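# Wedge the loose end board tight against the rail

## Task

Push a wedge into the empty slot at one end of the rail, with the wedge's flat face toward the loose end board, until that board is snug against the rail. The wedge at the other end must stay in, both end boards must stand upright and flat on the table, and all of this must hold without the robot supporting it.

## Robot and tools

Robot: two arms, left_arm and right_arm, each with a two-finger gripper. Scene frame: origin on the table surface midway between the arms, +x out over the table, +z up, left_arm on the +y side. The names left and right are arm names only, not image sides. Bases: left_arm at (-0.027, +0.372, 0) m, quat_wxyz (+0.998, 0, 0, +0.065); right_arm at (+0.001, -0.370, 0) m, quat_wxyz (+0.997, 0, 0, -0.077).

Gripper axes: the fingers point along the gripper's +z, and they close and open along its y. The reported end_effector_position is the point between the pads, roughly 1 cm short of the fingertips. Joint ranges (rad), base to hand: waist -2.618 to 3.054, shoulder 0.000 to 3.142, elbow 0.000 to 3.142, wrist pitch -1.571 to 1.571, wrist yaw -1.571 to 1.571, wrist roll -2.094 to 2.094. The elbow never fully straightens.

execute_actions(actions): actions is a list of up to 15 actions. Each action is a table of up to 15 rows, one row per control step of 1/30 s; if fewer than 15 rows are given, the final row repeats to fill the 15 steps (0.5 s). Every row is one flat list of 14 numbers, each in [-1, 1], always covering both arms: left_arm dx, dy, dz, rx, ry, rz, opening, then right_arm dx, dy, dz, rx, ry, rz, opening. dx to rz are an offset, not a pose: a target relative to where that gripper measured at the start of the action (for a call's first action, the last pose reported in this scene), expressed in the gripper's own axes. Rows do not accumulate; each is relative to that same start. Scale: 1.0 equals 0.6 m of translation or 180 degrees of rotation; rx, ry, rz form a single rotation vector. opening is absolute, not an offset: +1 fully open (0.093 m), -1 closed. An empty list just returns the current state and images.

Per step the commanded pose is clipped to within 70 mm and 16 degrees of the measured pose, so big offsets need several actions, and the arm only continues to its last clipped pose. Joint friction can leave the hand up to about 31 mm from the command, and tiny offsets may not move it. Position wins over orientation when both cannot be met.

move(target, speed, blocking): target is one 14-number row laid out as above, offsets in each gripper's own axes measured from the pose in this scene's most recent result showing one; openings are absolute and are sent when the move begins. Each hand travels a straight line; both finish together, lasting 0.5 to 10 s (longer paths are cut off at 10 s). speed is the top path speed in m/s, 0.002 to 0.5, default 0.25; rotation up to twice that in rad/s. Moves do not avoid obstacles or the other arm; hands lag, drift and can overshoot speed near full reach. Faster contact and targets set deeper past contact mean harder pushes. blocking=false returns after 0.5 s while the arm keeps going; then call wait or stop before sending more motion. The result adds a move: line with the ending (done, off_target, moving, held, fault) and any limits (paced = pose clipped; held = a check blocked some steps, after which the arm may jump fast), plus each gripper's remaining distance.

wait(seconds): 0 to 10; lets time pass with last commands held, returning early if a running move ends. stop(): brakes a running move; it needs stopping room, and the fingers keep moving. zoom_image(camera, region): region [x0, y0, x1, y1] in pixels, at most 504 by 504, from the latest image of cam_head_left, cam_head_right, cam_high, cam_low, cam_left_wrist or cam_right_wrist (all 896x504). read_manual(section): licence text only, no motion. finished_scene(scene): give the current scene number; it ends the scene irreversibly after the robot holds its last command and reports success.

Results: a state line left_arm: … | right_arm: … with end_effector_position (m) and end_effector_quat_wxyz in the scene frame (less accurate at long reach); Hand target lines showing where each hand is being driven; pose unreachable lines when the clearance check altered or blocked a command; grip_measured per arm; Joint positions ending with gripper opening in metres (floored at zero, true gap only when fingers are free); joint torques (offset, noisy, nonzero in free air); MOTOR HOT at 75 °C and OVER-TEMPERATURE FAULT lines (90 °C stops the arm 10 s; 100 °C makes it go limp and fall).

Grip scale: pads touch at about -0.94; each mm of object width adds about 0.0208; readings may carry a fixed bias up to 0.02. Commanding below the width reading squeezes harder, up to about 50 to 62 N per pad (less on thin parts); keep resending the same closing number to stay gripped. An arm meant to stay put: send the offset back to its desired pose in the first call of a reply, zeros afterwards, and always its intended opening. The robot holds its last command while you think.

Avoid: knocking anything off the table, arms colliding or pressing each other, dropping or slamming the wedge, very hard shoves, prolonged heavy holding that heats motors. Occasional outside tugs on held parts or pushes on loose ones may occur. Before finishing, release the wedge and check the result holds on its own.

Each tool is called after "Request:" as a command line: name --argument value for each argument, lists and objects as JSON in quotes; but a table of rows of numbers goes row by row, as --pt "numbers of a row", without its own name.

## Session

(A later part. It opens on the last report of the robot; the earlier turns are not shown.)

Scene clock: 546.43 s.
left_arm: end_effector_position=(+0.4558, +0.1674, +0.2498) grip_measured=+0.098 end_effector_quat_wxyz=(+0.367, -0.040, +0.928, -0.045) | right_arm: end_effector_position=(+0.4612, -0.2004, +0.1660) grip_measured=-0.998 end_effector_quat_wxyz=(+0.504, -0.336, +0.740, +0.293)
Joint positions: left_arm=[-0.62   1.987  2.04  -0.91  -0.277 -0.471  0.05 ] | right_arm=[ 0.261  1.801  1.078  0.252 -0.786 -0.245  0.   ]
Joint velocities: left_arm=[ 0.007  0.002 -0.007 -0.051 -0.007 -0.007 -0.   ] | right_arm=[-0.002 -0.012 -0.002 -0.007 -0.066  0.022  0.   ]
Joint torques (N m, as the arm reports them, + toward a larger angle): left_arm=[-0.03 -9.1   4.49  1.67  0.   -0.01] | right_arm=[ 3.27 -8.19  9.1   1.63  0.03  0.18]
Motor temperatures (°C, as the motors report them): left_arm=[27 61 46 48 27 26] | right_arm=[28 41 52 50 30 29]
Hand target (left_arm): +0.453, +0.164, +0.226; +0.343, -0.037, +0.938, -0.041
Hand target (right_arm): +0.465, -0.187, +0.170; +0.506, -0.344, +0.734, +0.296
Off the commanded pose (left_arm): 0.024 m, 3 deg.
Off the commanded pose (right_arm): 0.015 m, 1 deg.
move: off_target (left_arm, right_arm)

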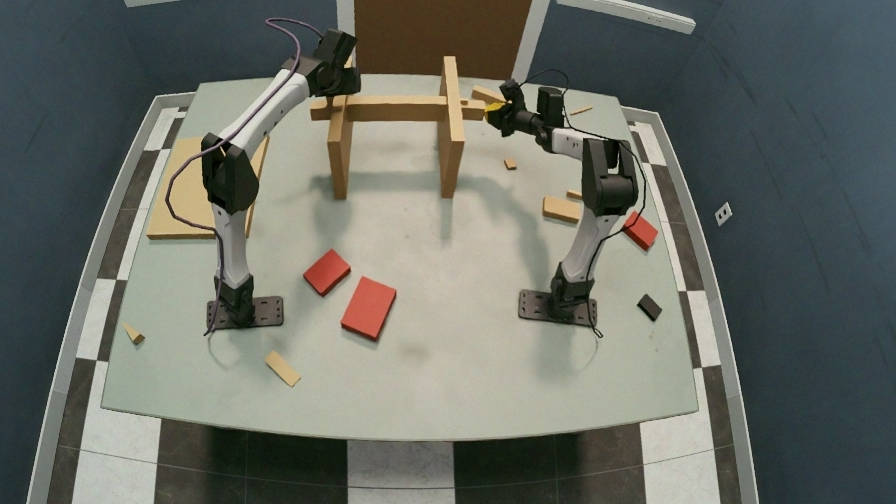

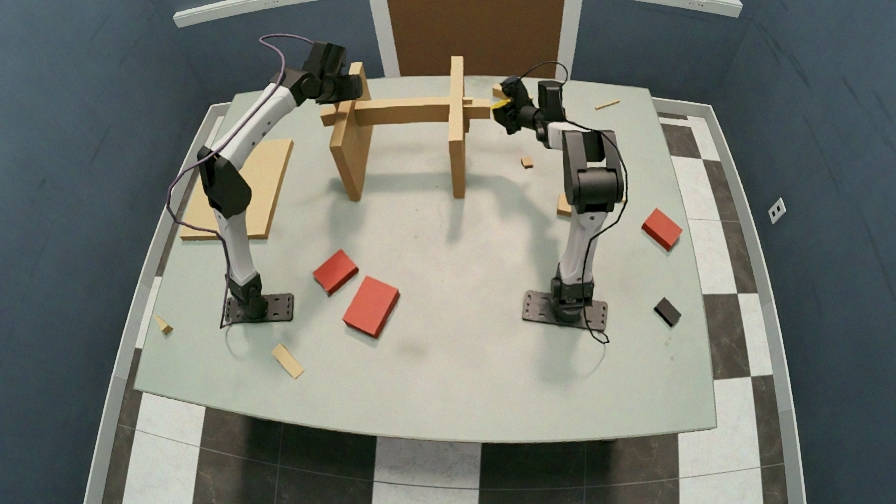

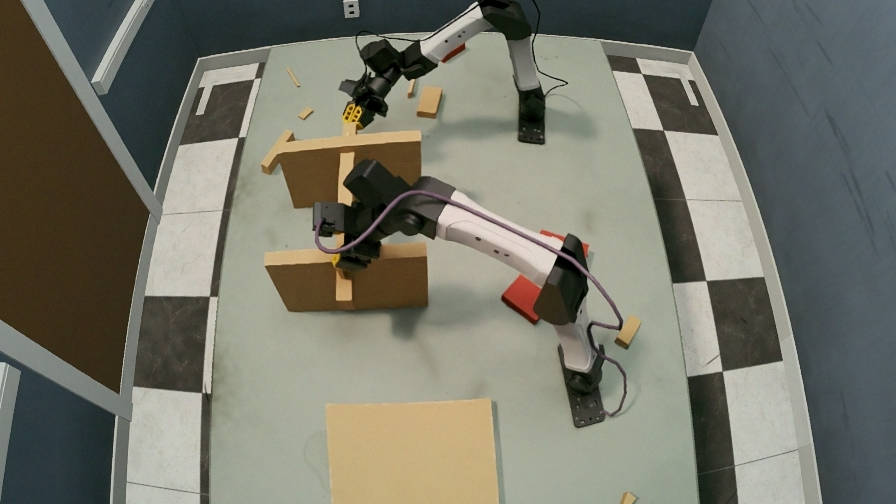

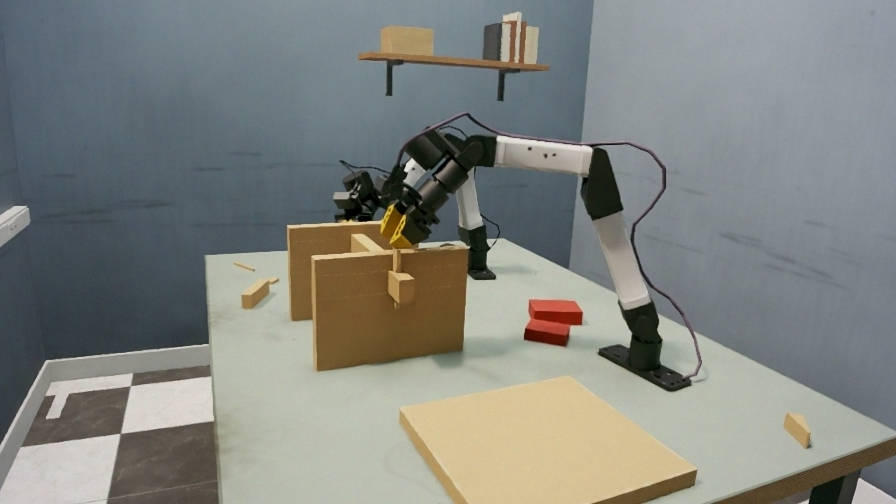

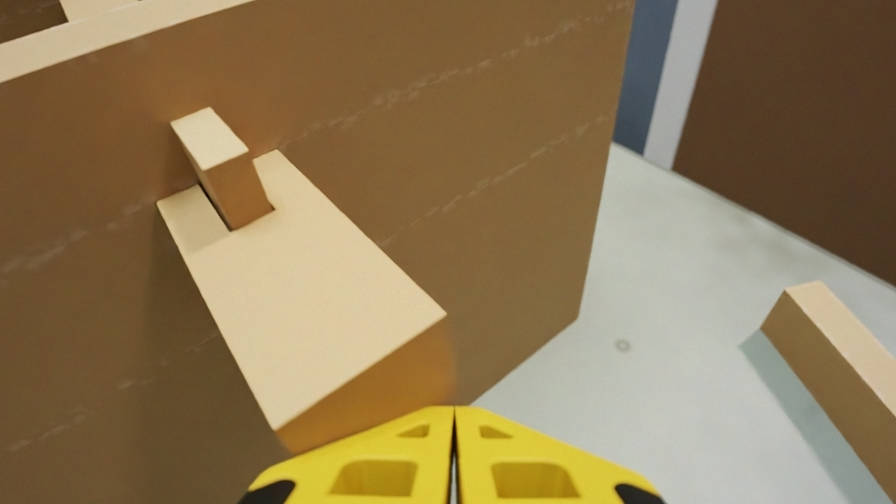

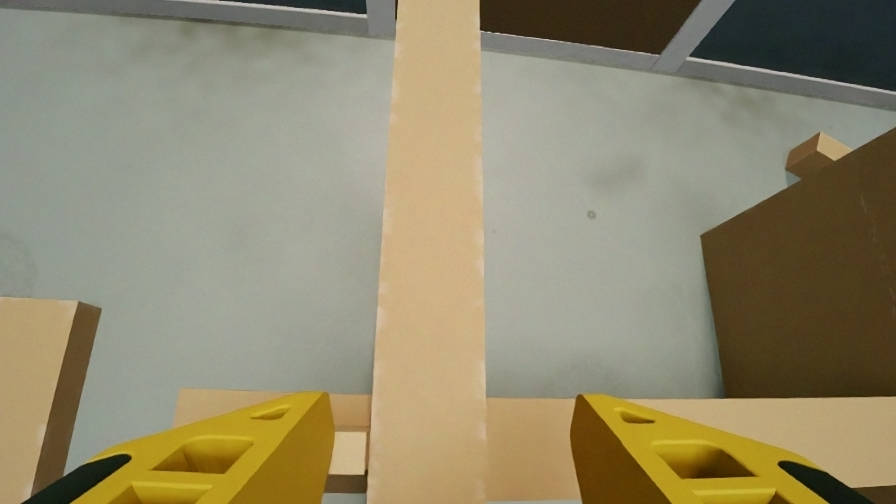

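Request:
move --target '[0.0407,0.0003,0.036,0,0.017,0,0.1,-0.0134,0.0152,0.0235,0,0,0,-1]' --speed 0.015

Request:
zoom_image --camera "cam_low" --region '[345, 200, 455, 320]'

Scene clock: 559.07 s.
left_arm: end_effector_position=(+0.4560, +0.1676, +0.2496) grip_measured=+0.098 end_effector_quat_wxyz=(+0.375, -0.043, +0.925, -0.050) | right_arm: end_effector_position=(+0.4630, -0.2002, +0.1648) grip_measured=-0.998 end_effector_quat_wxyz=(+0.502, -0.325, +0.747, +0.290)
Joint positions: left_arm=[-0.62   1.966  1.997 -0.867 -0.278 -0.474  0.05 ] | right_arm=[ 0.268  1.801  1.078  0.252 -0.763 -0.225  0.   ]
Joint velocities: left_arm=[ 0.012  0.017 -0.012  0.007 -0.022 -0.037  0.   ] | right_arm=[ 0.012 -0.017  0.002  0.022 -0.051 -0.022  0.   ]
Joint torques (N m, as the arm reports them, + toward a larger angle): left_arm=[ 0.21 -8.29  4.17  1.63  0.09 -0.06] | right_arm=[ 4.35 -9.04  8.21  1.68  0.13  0.23]
Motor temperatures (°C, as the motors report them): left_arm=[27 61 45 48 27 26] | right_arm=[28 41 53 50 30 29]
Hand target (left_arm): +0.452, +0.164, +0.218; +0.342, -0.040, +0.938, -0.046
Hand target (right_arm): +0.463, -0.183, +0.170; +0.504, -0.336, +0.740, +0.293
Off the commanded pose (left_arm): 0.032 m, 4 deg.
Off the commanded pose (right_arm): 0.019 m, 1 deg.
move: off_target (left_arm, right_arm)

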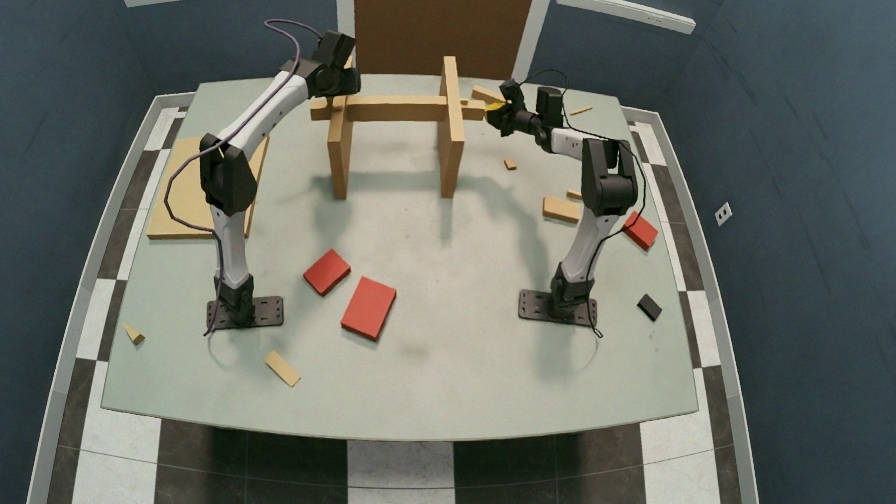

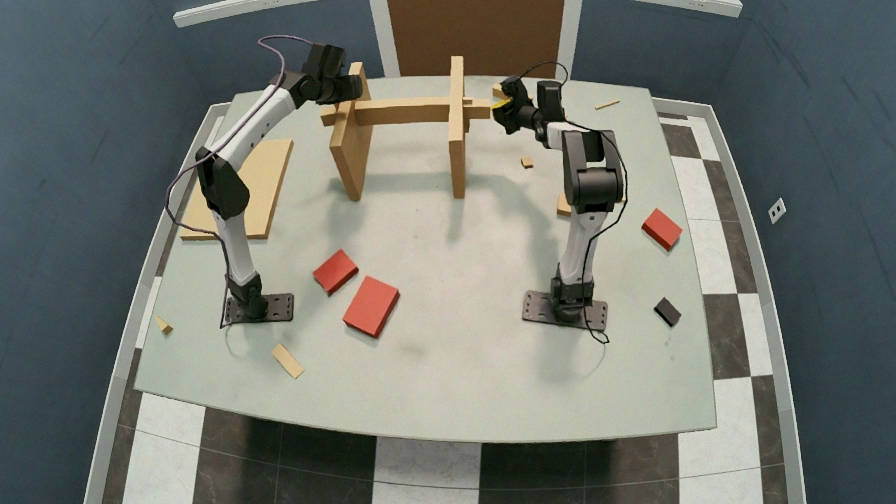

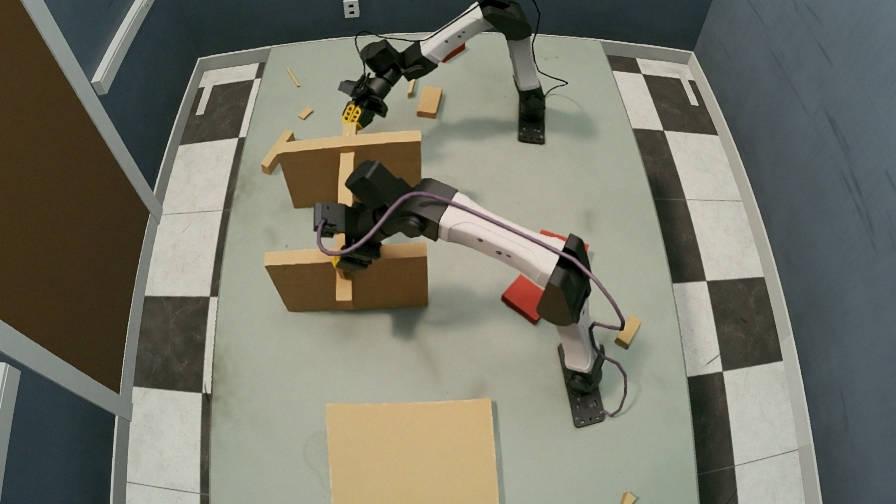

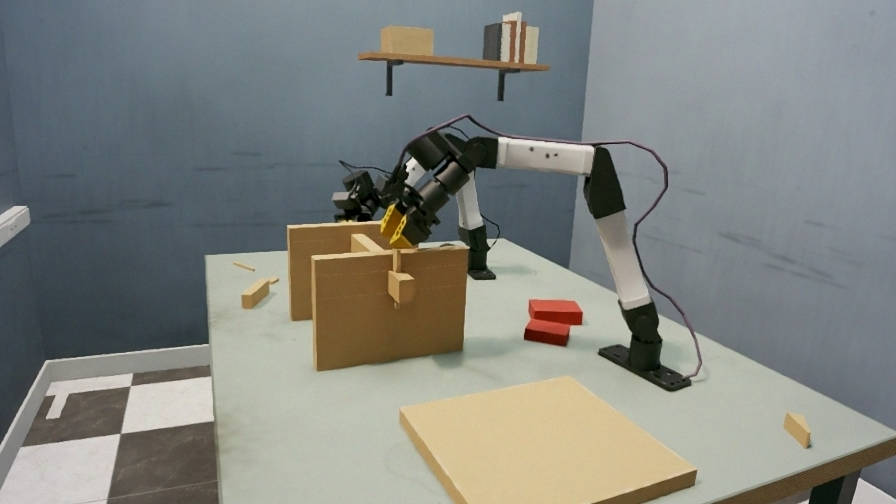

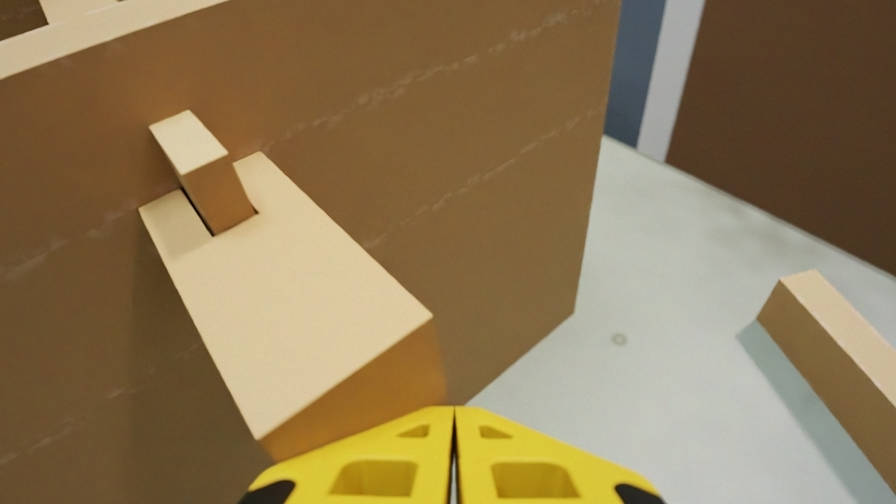

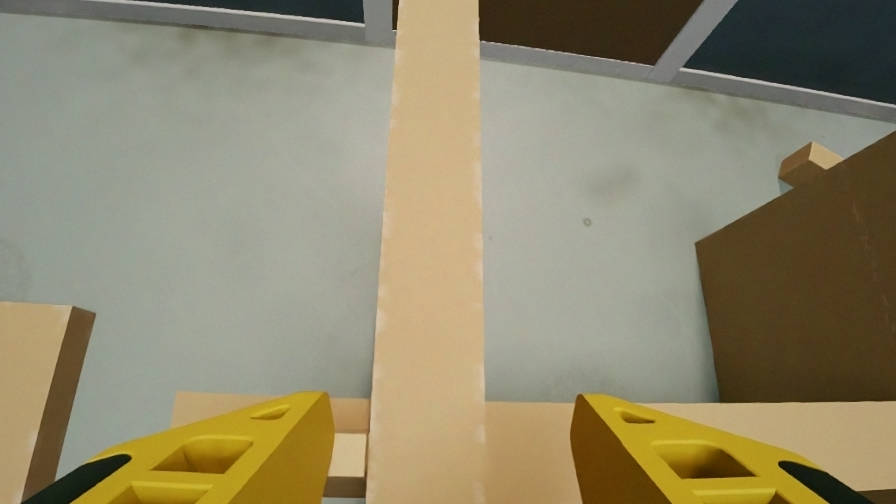

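Region (345, 200, 455, 320) of cam_low's 896x504 image, scaled by 4.200, with more detail than that image has; it fills the left 462 columns of this view, and the rest is white.

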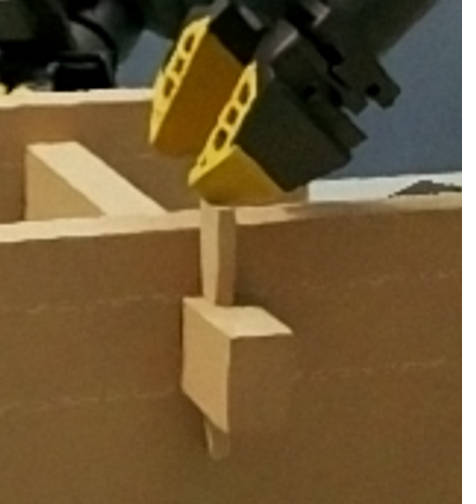

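Request:
zoom_image --camera "cam_head_right" --region '[300, 60, 400, 160]'

Request:
zoom_image --camera "cam_right_wrist" --region '[300, 360, 600, 504]'

Region (300, 60, 400, 160) of cam_head_right's 896x504 image, scaled by 5.040, with more detail than that image has.

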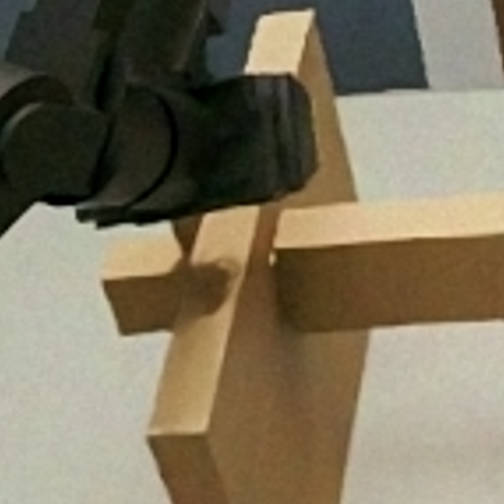

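Region (300, 360, 600, 504) of cam_right_wrist's 896x504 image, scaled by 1.680, with more detail than that image has; it fills the top 242 rows of this view, and the rest is white.

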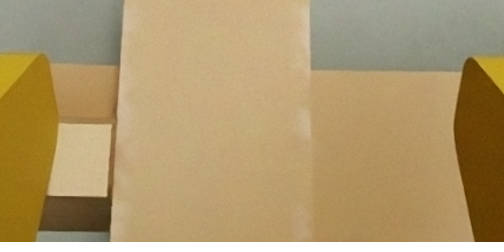

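Request:
move --target '[0.0565,0.0017,0.0505,0,0.044,0,0.1,-0.015,0.032,0.028,-0.03,0,0,-1]' --speed 0.015

Request:
zoom_image --camera "cam_low" --region '[345, 200, 455, 320]'

Scene clock: 581.23 s.
left_arm: end_effector_position=(+0.4557, +0.1674, +0.2464) grip_measured=+0.098 end_effector_quat_wxyz=(+0.368, -0.045, +0.927, -0.055) | right_arm: end_effector_position=(+0.4631, -0.1992, +0.1647) grip_measured=-0.998 end_effector_quat_wxyz=(+0.491, -0.324, +0.752, +0.298)
Joint positions: left_arm=[-0.615  1.971  1.999 -0.874 -0.261 -0.482  0.05 ] | right_arm=[ 0.266  1.807  1.103  0.208 -0.775 -0.224  0.   ]
Joint velocities: left_arm=[ 0.007 -0.007  0.002 -0.007 -0.022 -0.007  0.   ] | right_arm=[ 0.012 -0.012 -0.002 -0.007  0.022 -0.007  0.   ]
Joint torques (N m, as the arm reports them, + toward a larger angle): left_arm=[ 0.64 -5.98  7.31  1.13  0.36 -0.11] | right_arm=[ 4.5  -7.92  9.1   1.66 -0.5   0.17]
Motor temperatures (°C, as the motors report them): left_arm=[27 59 44 47 27 26] | right_arm=[29 41 53 50 30 29]
Hand target (left_arm): +0.452, +0.164, +0.206; +0.312, -0.042, +0.948, -0.054
Hand target (right_arm): +0.459, -0.175, +0.170; +0.486, -0.349, +0.733, +0.324
Off the commanded pose (left_arm): 0.042 m, 7 deg.
Off the commanded pose (right_arm): 0.026 m, 5 deg.
move: off_target (left_arm, right_arm)

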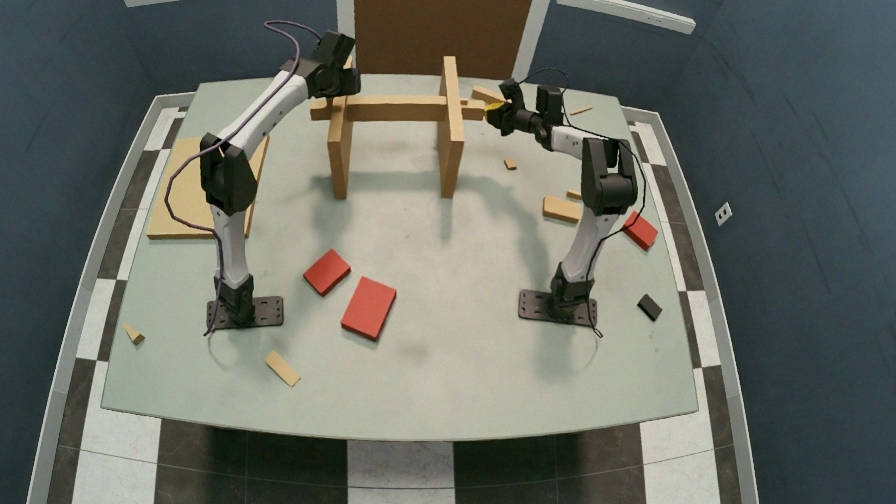

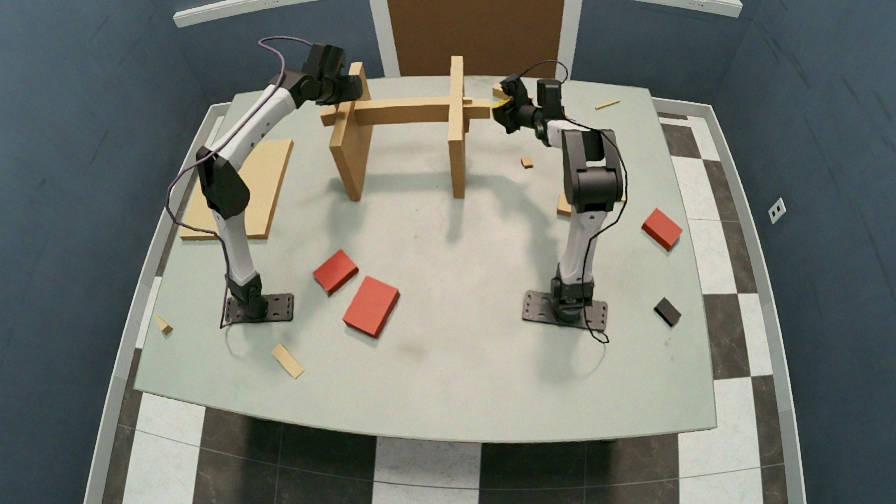

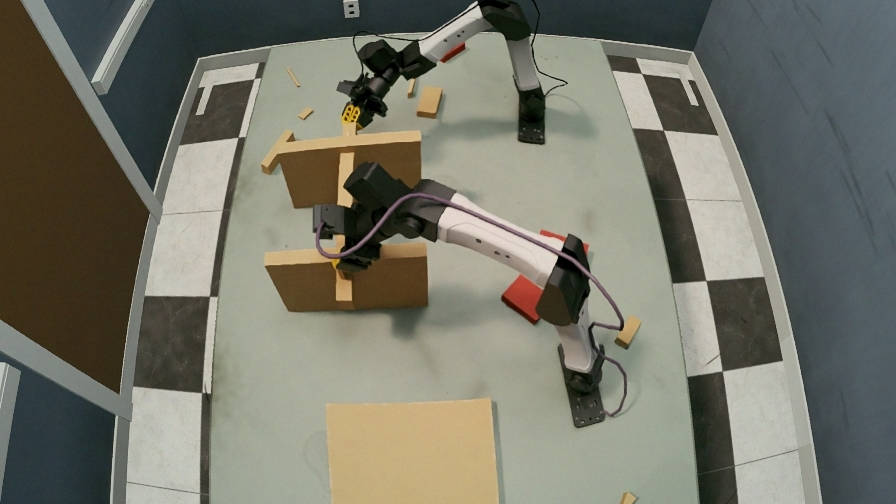

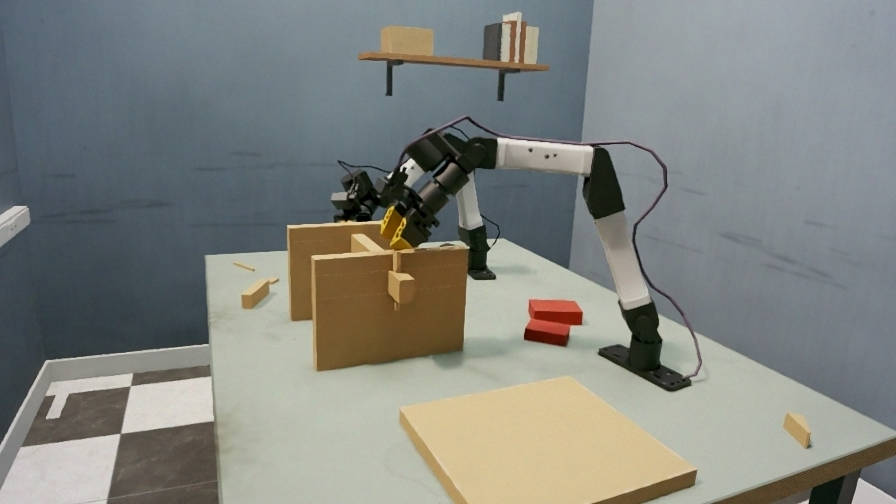

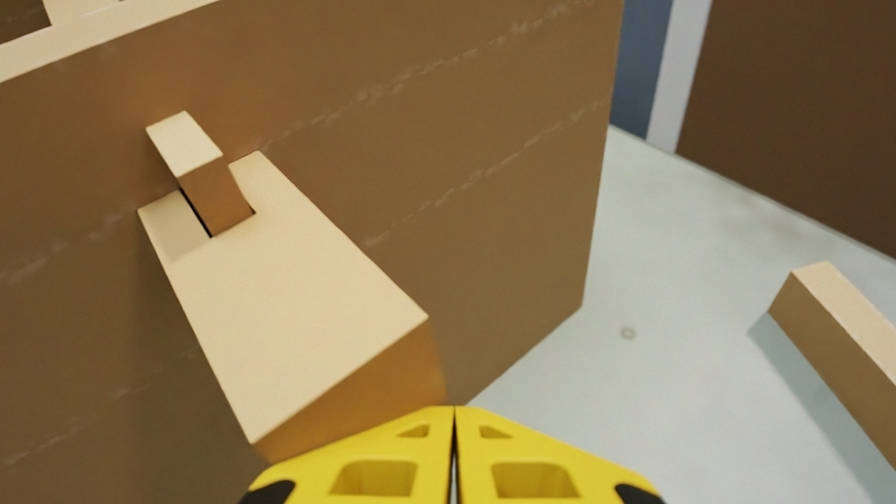

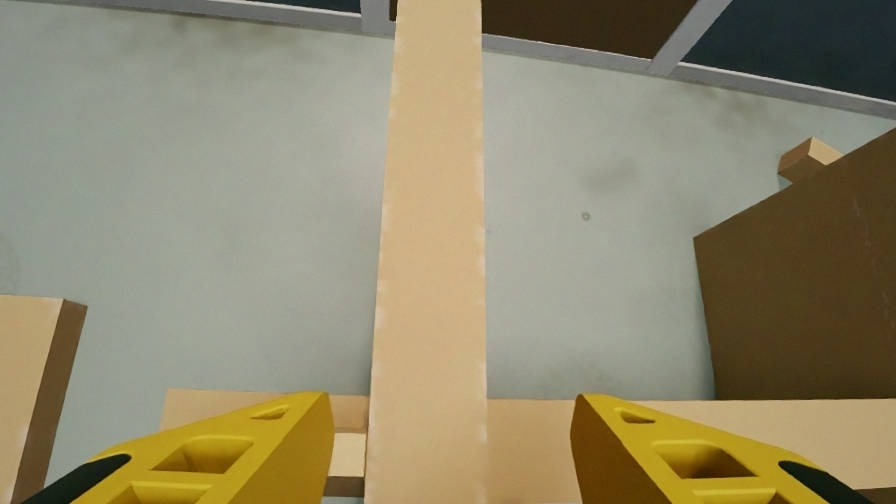

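Region (345, 200, 455, 320) of cam_low's 896x504 image, scaled by 4.200, with more detail than that image has; it fills the left 462 columns of this view, and the rest is white.

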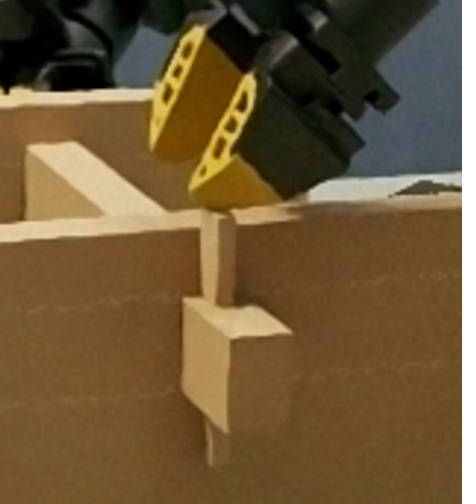

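Request:
execute_actions --actions '[[[0.0525,0.0039,0.0465,0,0.04,0,0.1,-0.0137,0.0314,0.025,-0.027,0,0,-1],[0.0542,0.0041,0.0482,0,0.041,0,0.1,-0.0139,0.032,0.0258,-0.028,0,0,-1],[0.0559,0.0043,0.05,0,0.041,0,0.1,-0.0141,0.0327,0.0266,-0.028,0,0,-1],[0.0576,0.0046,0.0517,0,0.042,0,0.1,-0.0143,0.0333,0.0274,-0.028,0,0,-1],[0.0593,0.0048,0.0534,0,0.043,0,0.1,-0.0145,0.034,0.0282,-0.029,0,0,-1],[0.061,0.005,0.0551,0,0.044,0,0.1,-0.0147,0.0346,0.029,-0.029,0,0,-1],[0.0626,0.0052,0.0568,0,0.044,0,0.1,-0.0149,0.0353,0.0298,-0.03,0,0,-1],[0.0643,0.0054,0.0585,0,0.045,0,0.1,-0.0151,0.0359,0.0306,-0.03,0,0,-1]],[[0.062,0.005,0.056,0,0.045,0,0.1,-0.015,0.035,0.03,-0.03,0,0,-1]]]'

Request:
zoom_image --camera "cam_low" --region '[345, 200, 455, 320]'

Scene clock: 603.03 s.
left_arm: end_effector_position=(+0.4561, +0.1677, +0.2446) grip_measured=+0.098 end_effector_quat_wxyz=(+0.362, -0.050, +0.929, -0.064) | right_arm: end_effector_position=(+0.4632, -0.1985, +0.1643) grip_measured=-0.998 end_effector_quat_wxyz=(+0.472, -0.319, +0.763, +0.306)
Joint positions: left_arm=[-0.607  1.973  1.999 -0.876 -0.24  -0.493  0.05 ] | right_arm=[ 0.266  1.813  1.142  0.129 -0.781 -0.224  0.   ]
Joint velocities: left_arm=[-0.027 -0.012 -0.002 -0.051  0.037  0.007  0.001] | right_arm=[ 0.002 -0.002 -0.002 -0.022  0.051  0.007  0.   ]
Joint torques (N m, as the arm reports them, + toward a larger angle): left_arm=[ 0.8  -5.98  5.34  1.22  0.47 -0.13] | right_arm=[ 4.85 -7.83  9.23  1.66 -0.6   0.24]
Motor temperatures (°C, as the motors report them): left_arm=[27 56 45 45 27 26] | right_arm=[29 41 55 51 30 29]
Hand target (left_arm): +0.450, +0.164, +0.197; +0.298, -0.046, +0.951, -0.065
Hand target (right_arm): +0.458, -0.172, +0.169; +0.465, -0.344, +0.743, +0.336
Off the commanded pose (left_arm): 0.050 m, 8 deg.
Off the commanded pose (right_arm): 0.029 m, 5 deg.

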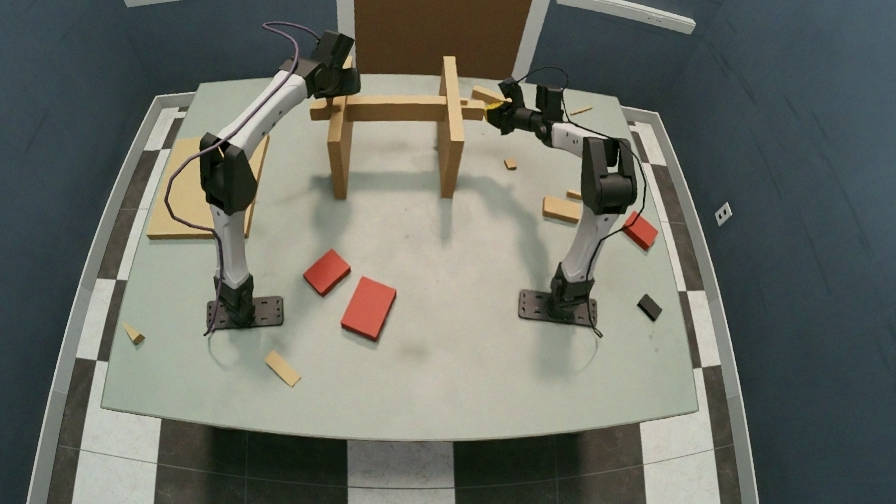

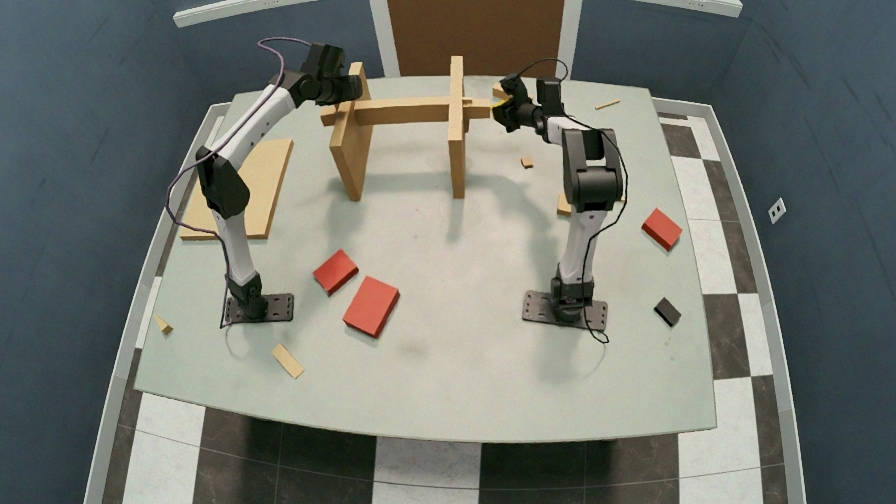

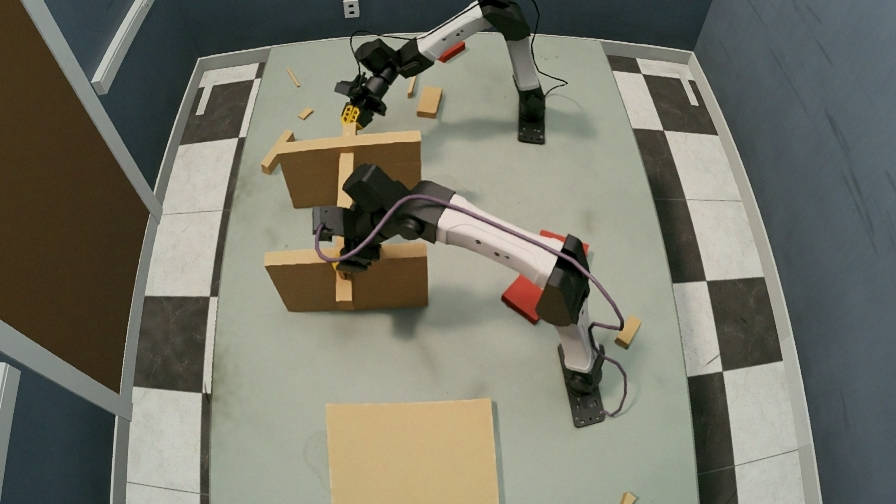

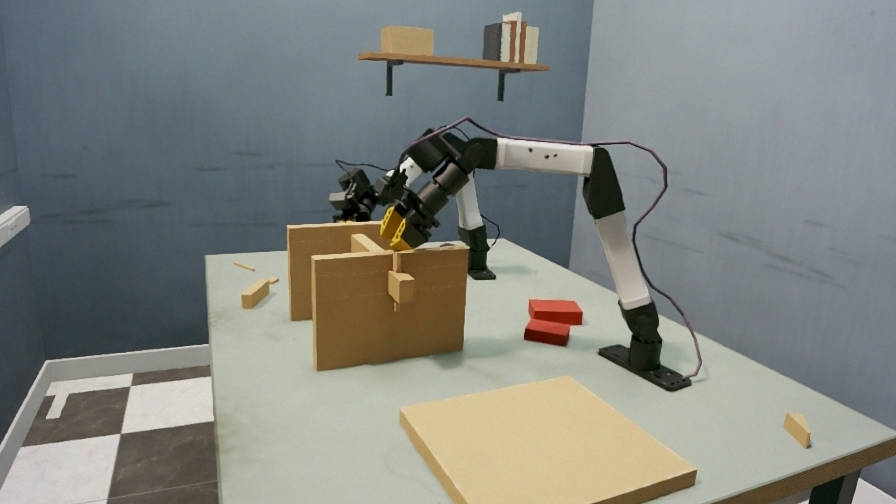

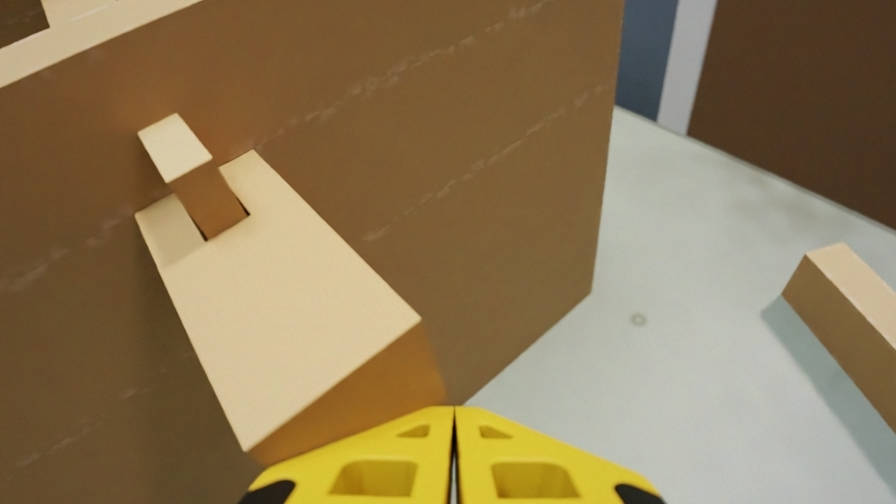

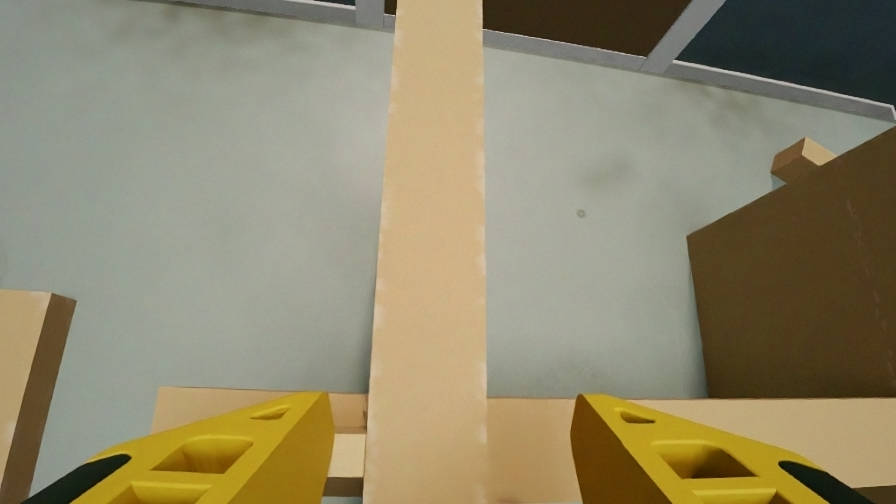

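Region (345, 200, 455, 320) of cam_low's 896x504 image, scaled by 4.200, with more detail than that image has; it fills the left 462 columns of this view, and the rest is white.

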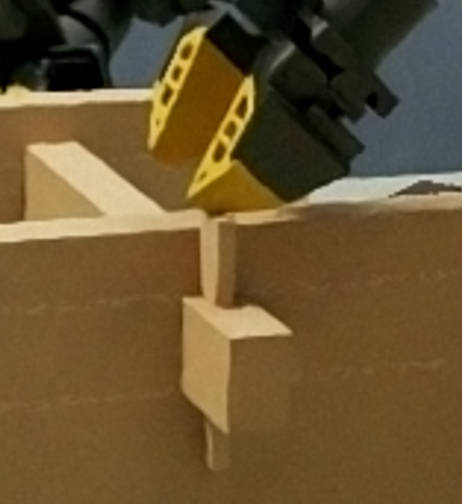

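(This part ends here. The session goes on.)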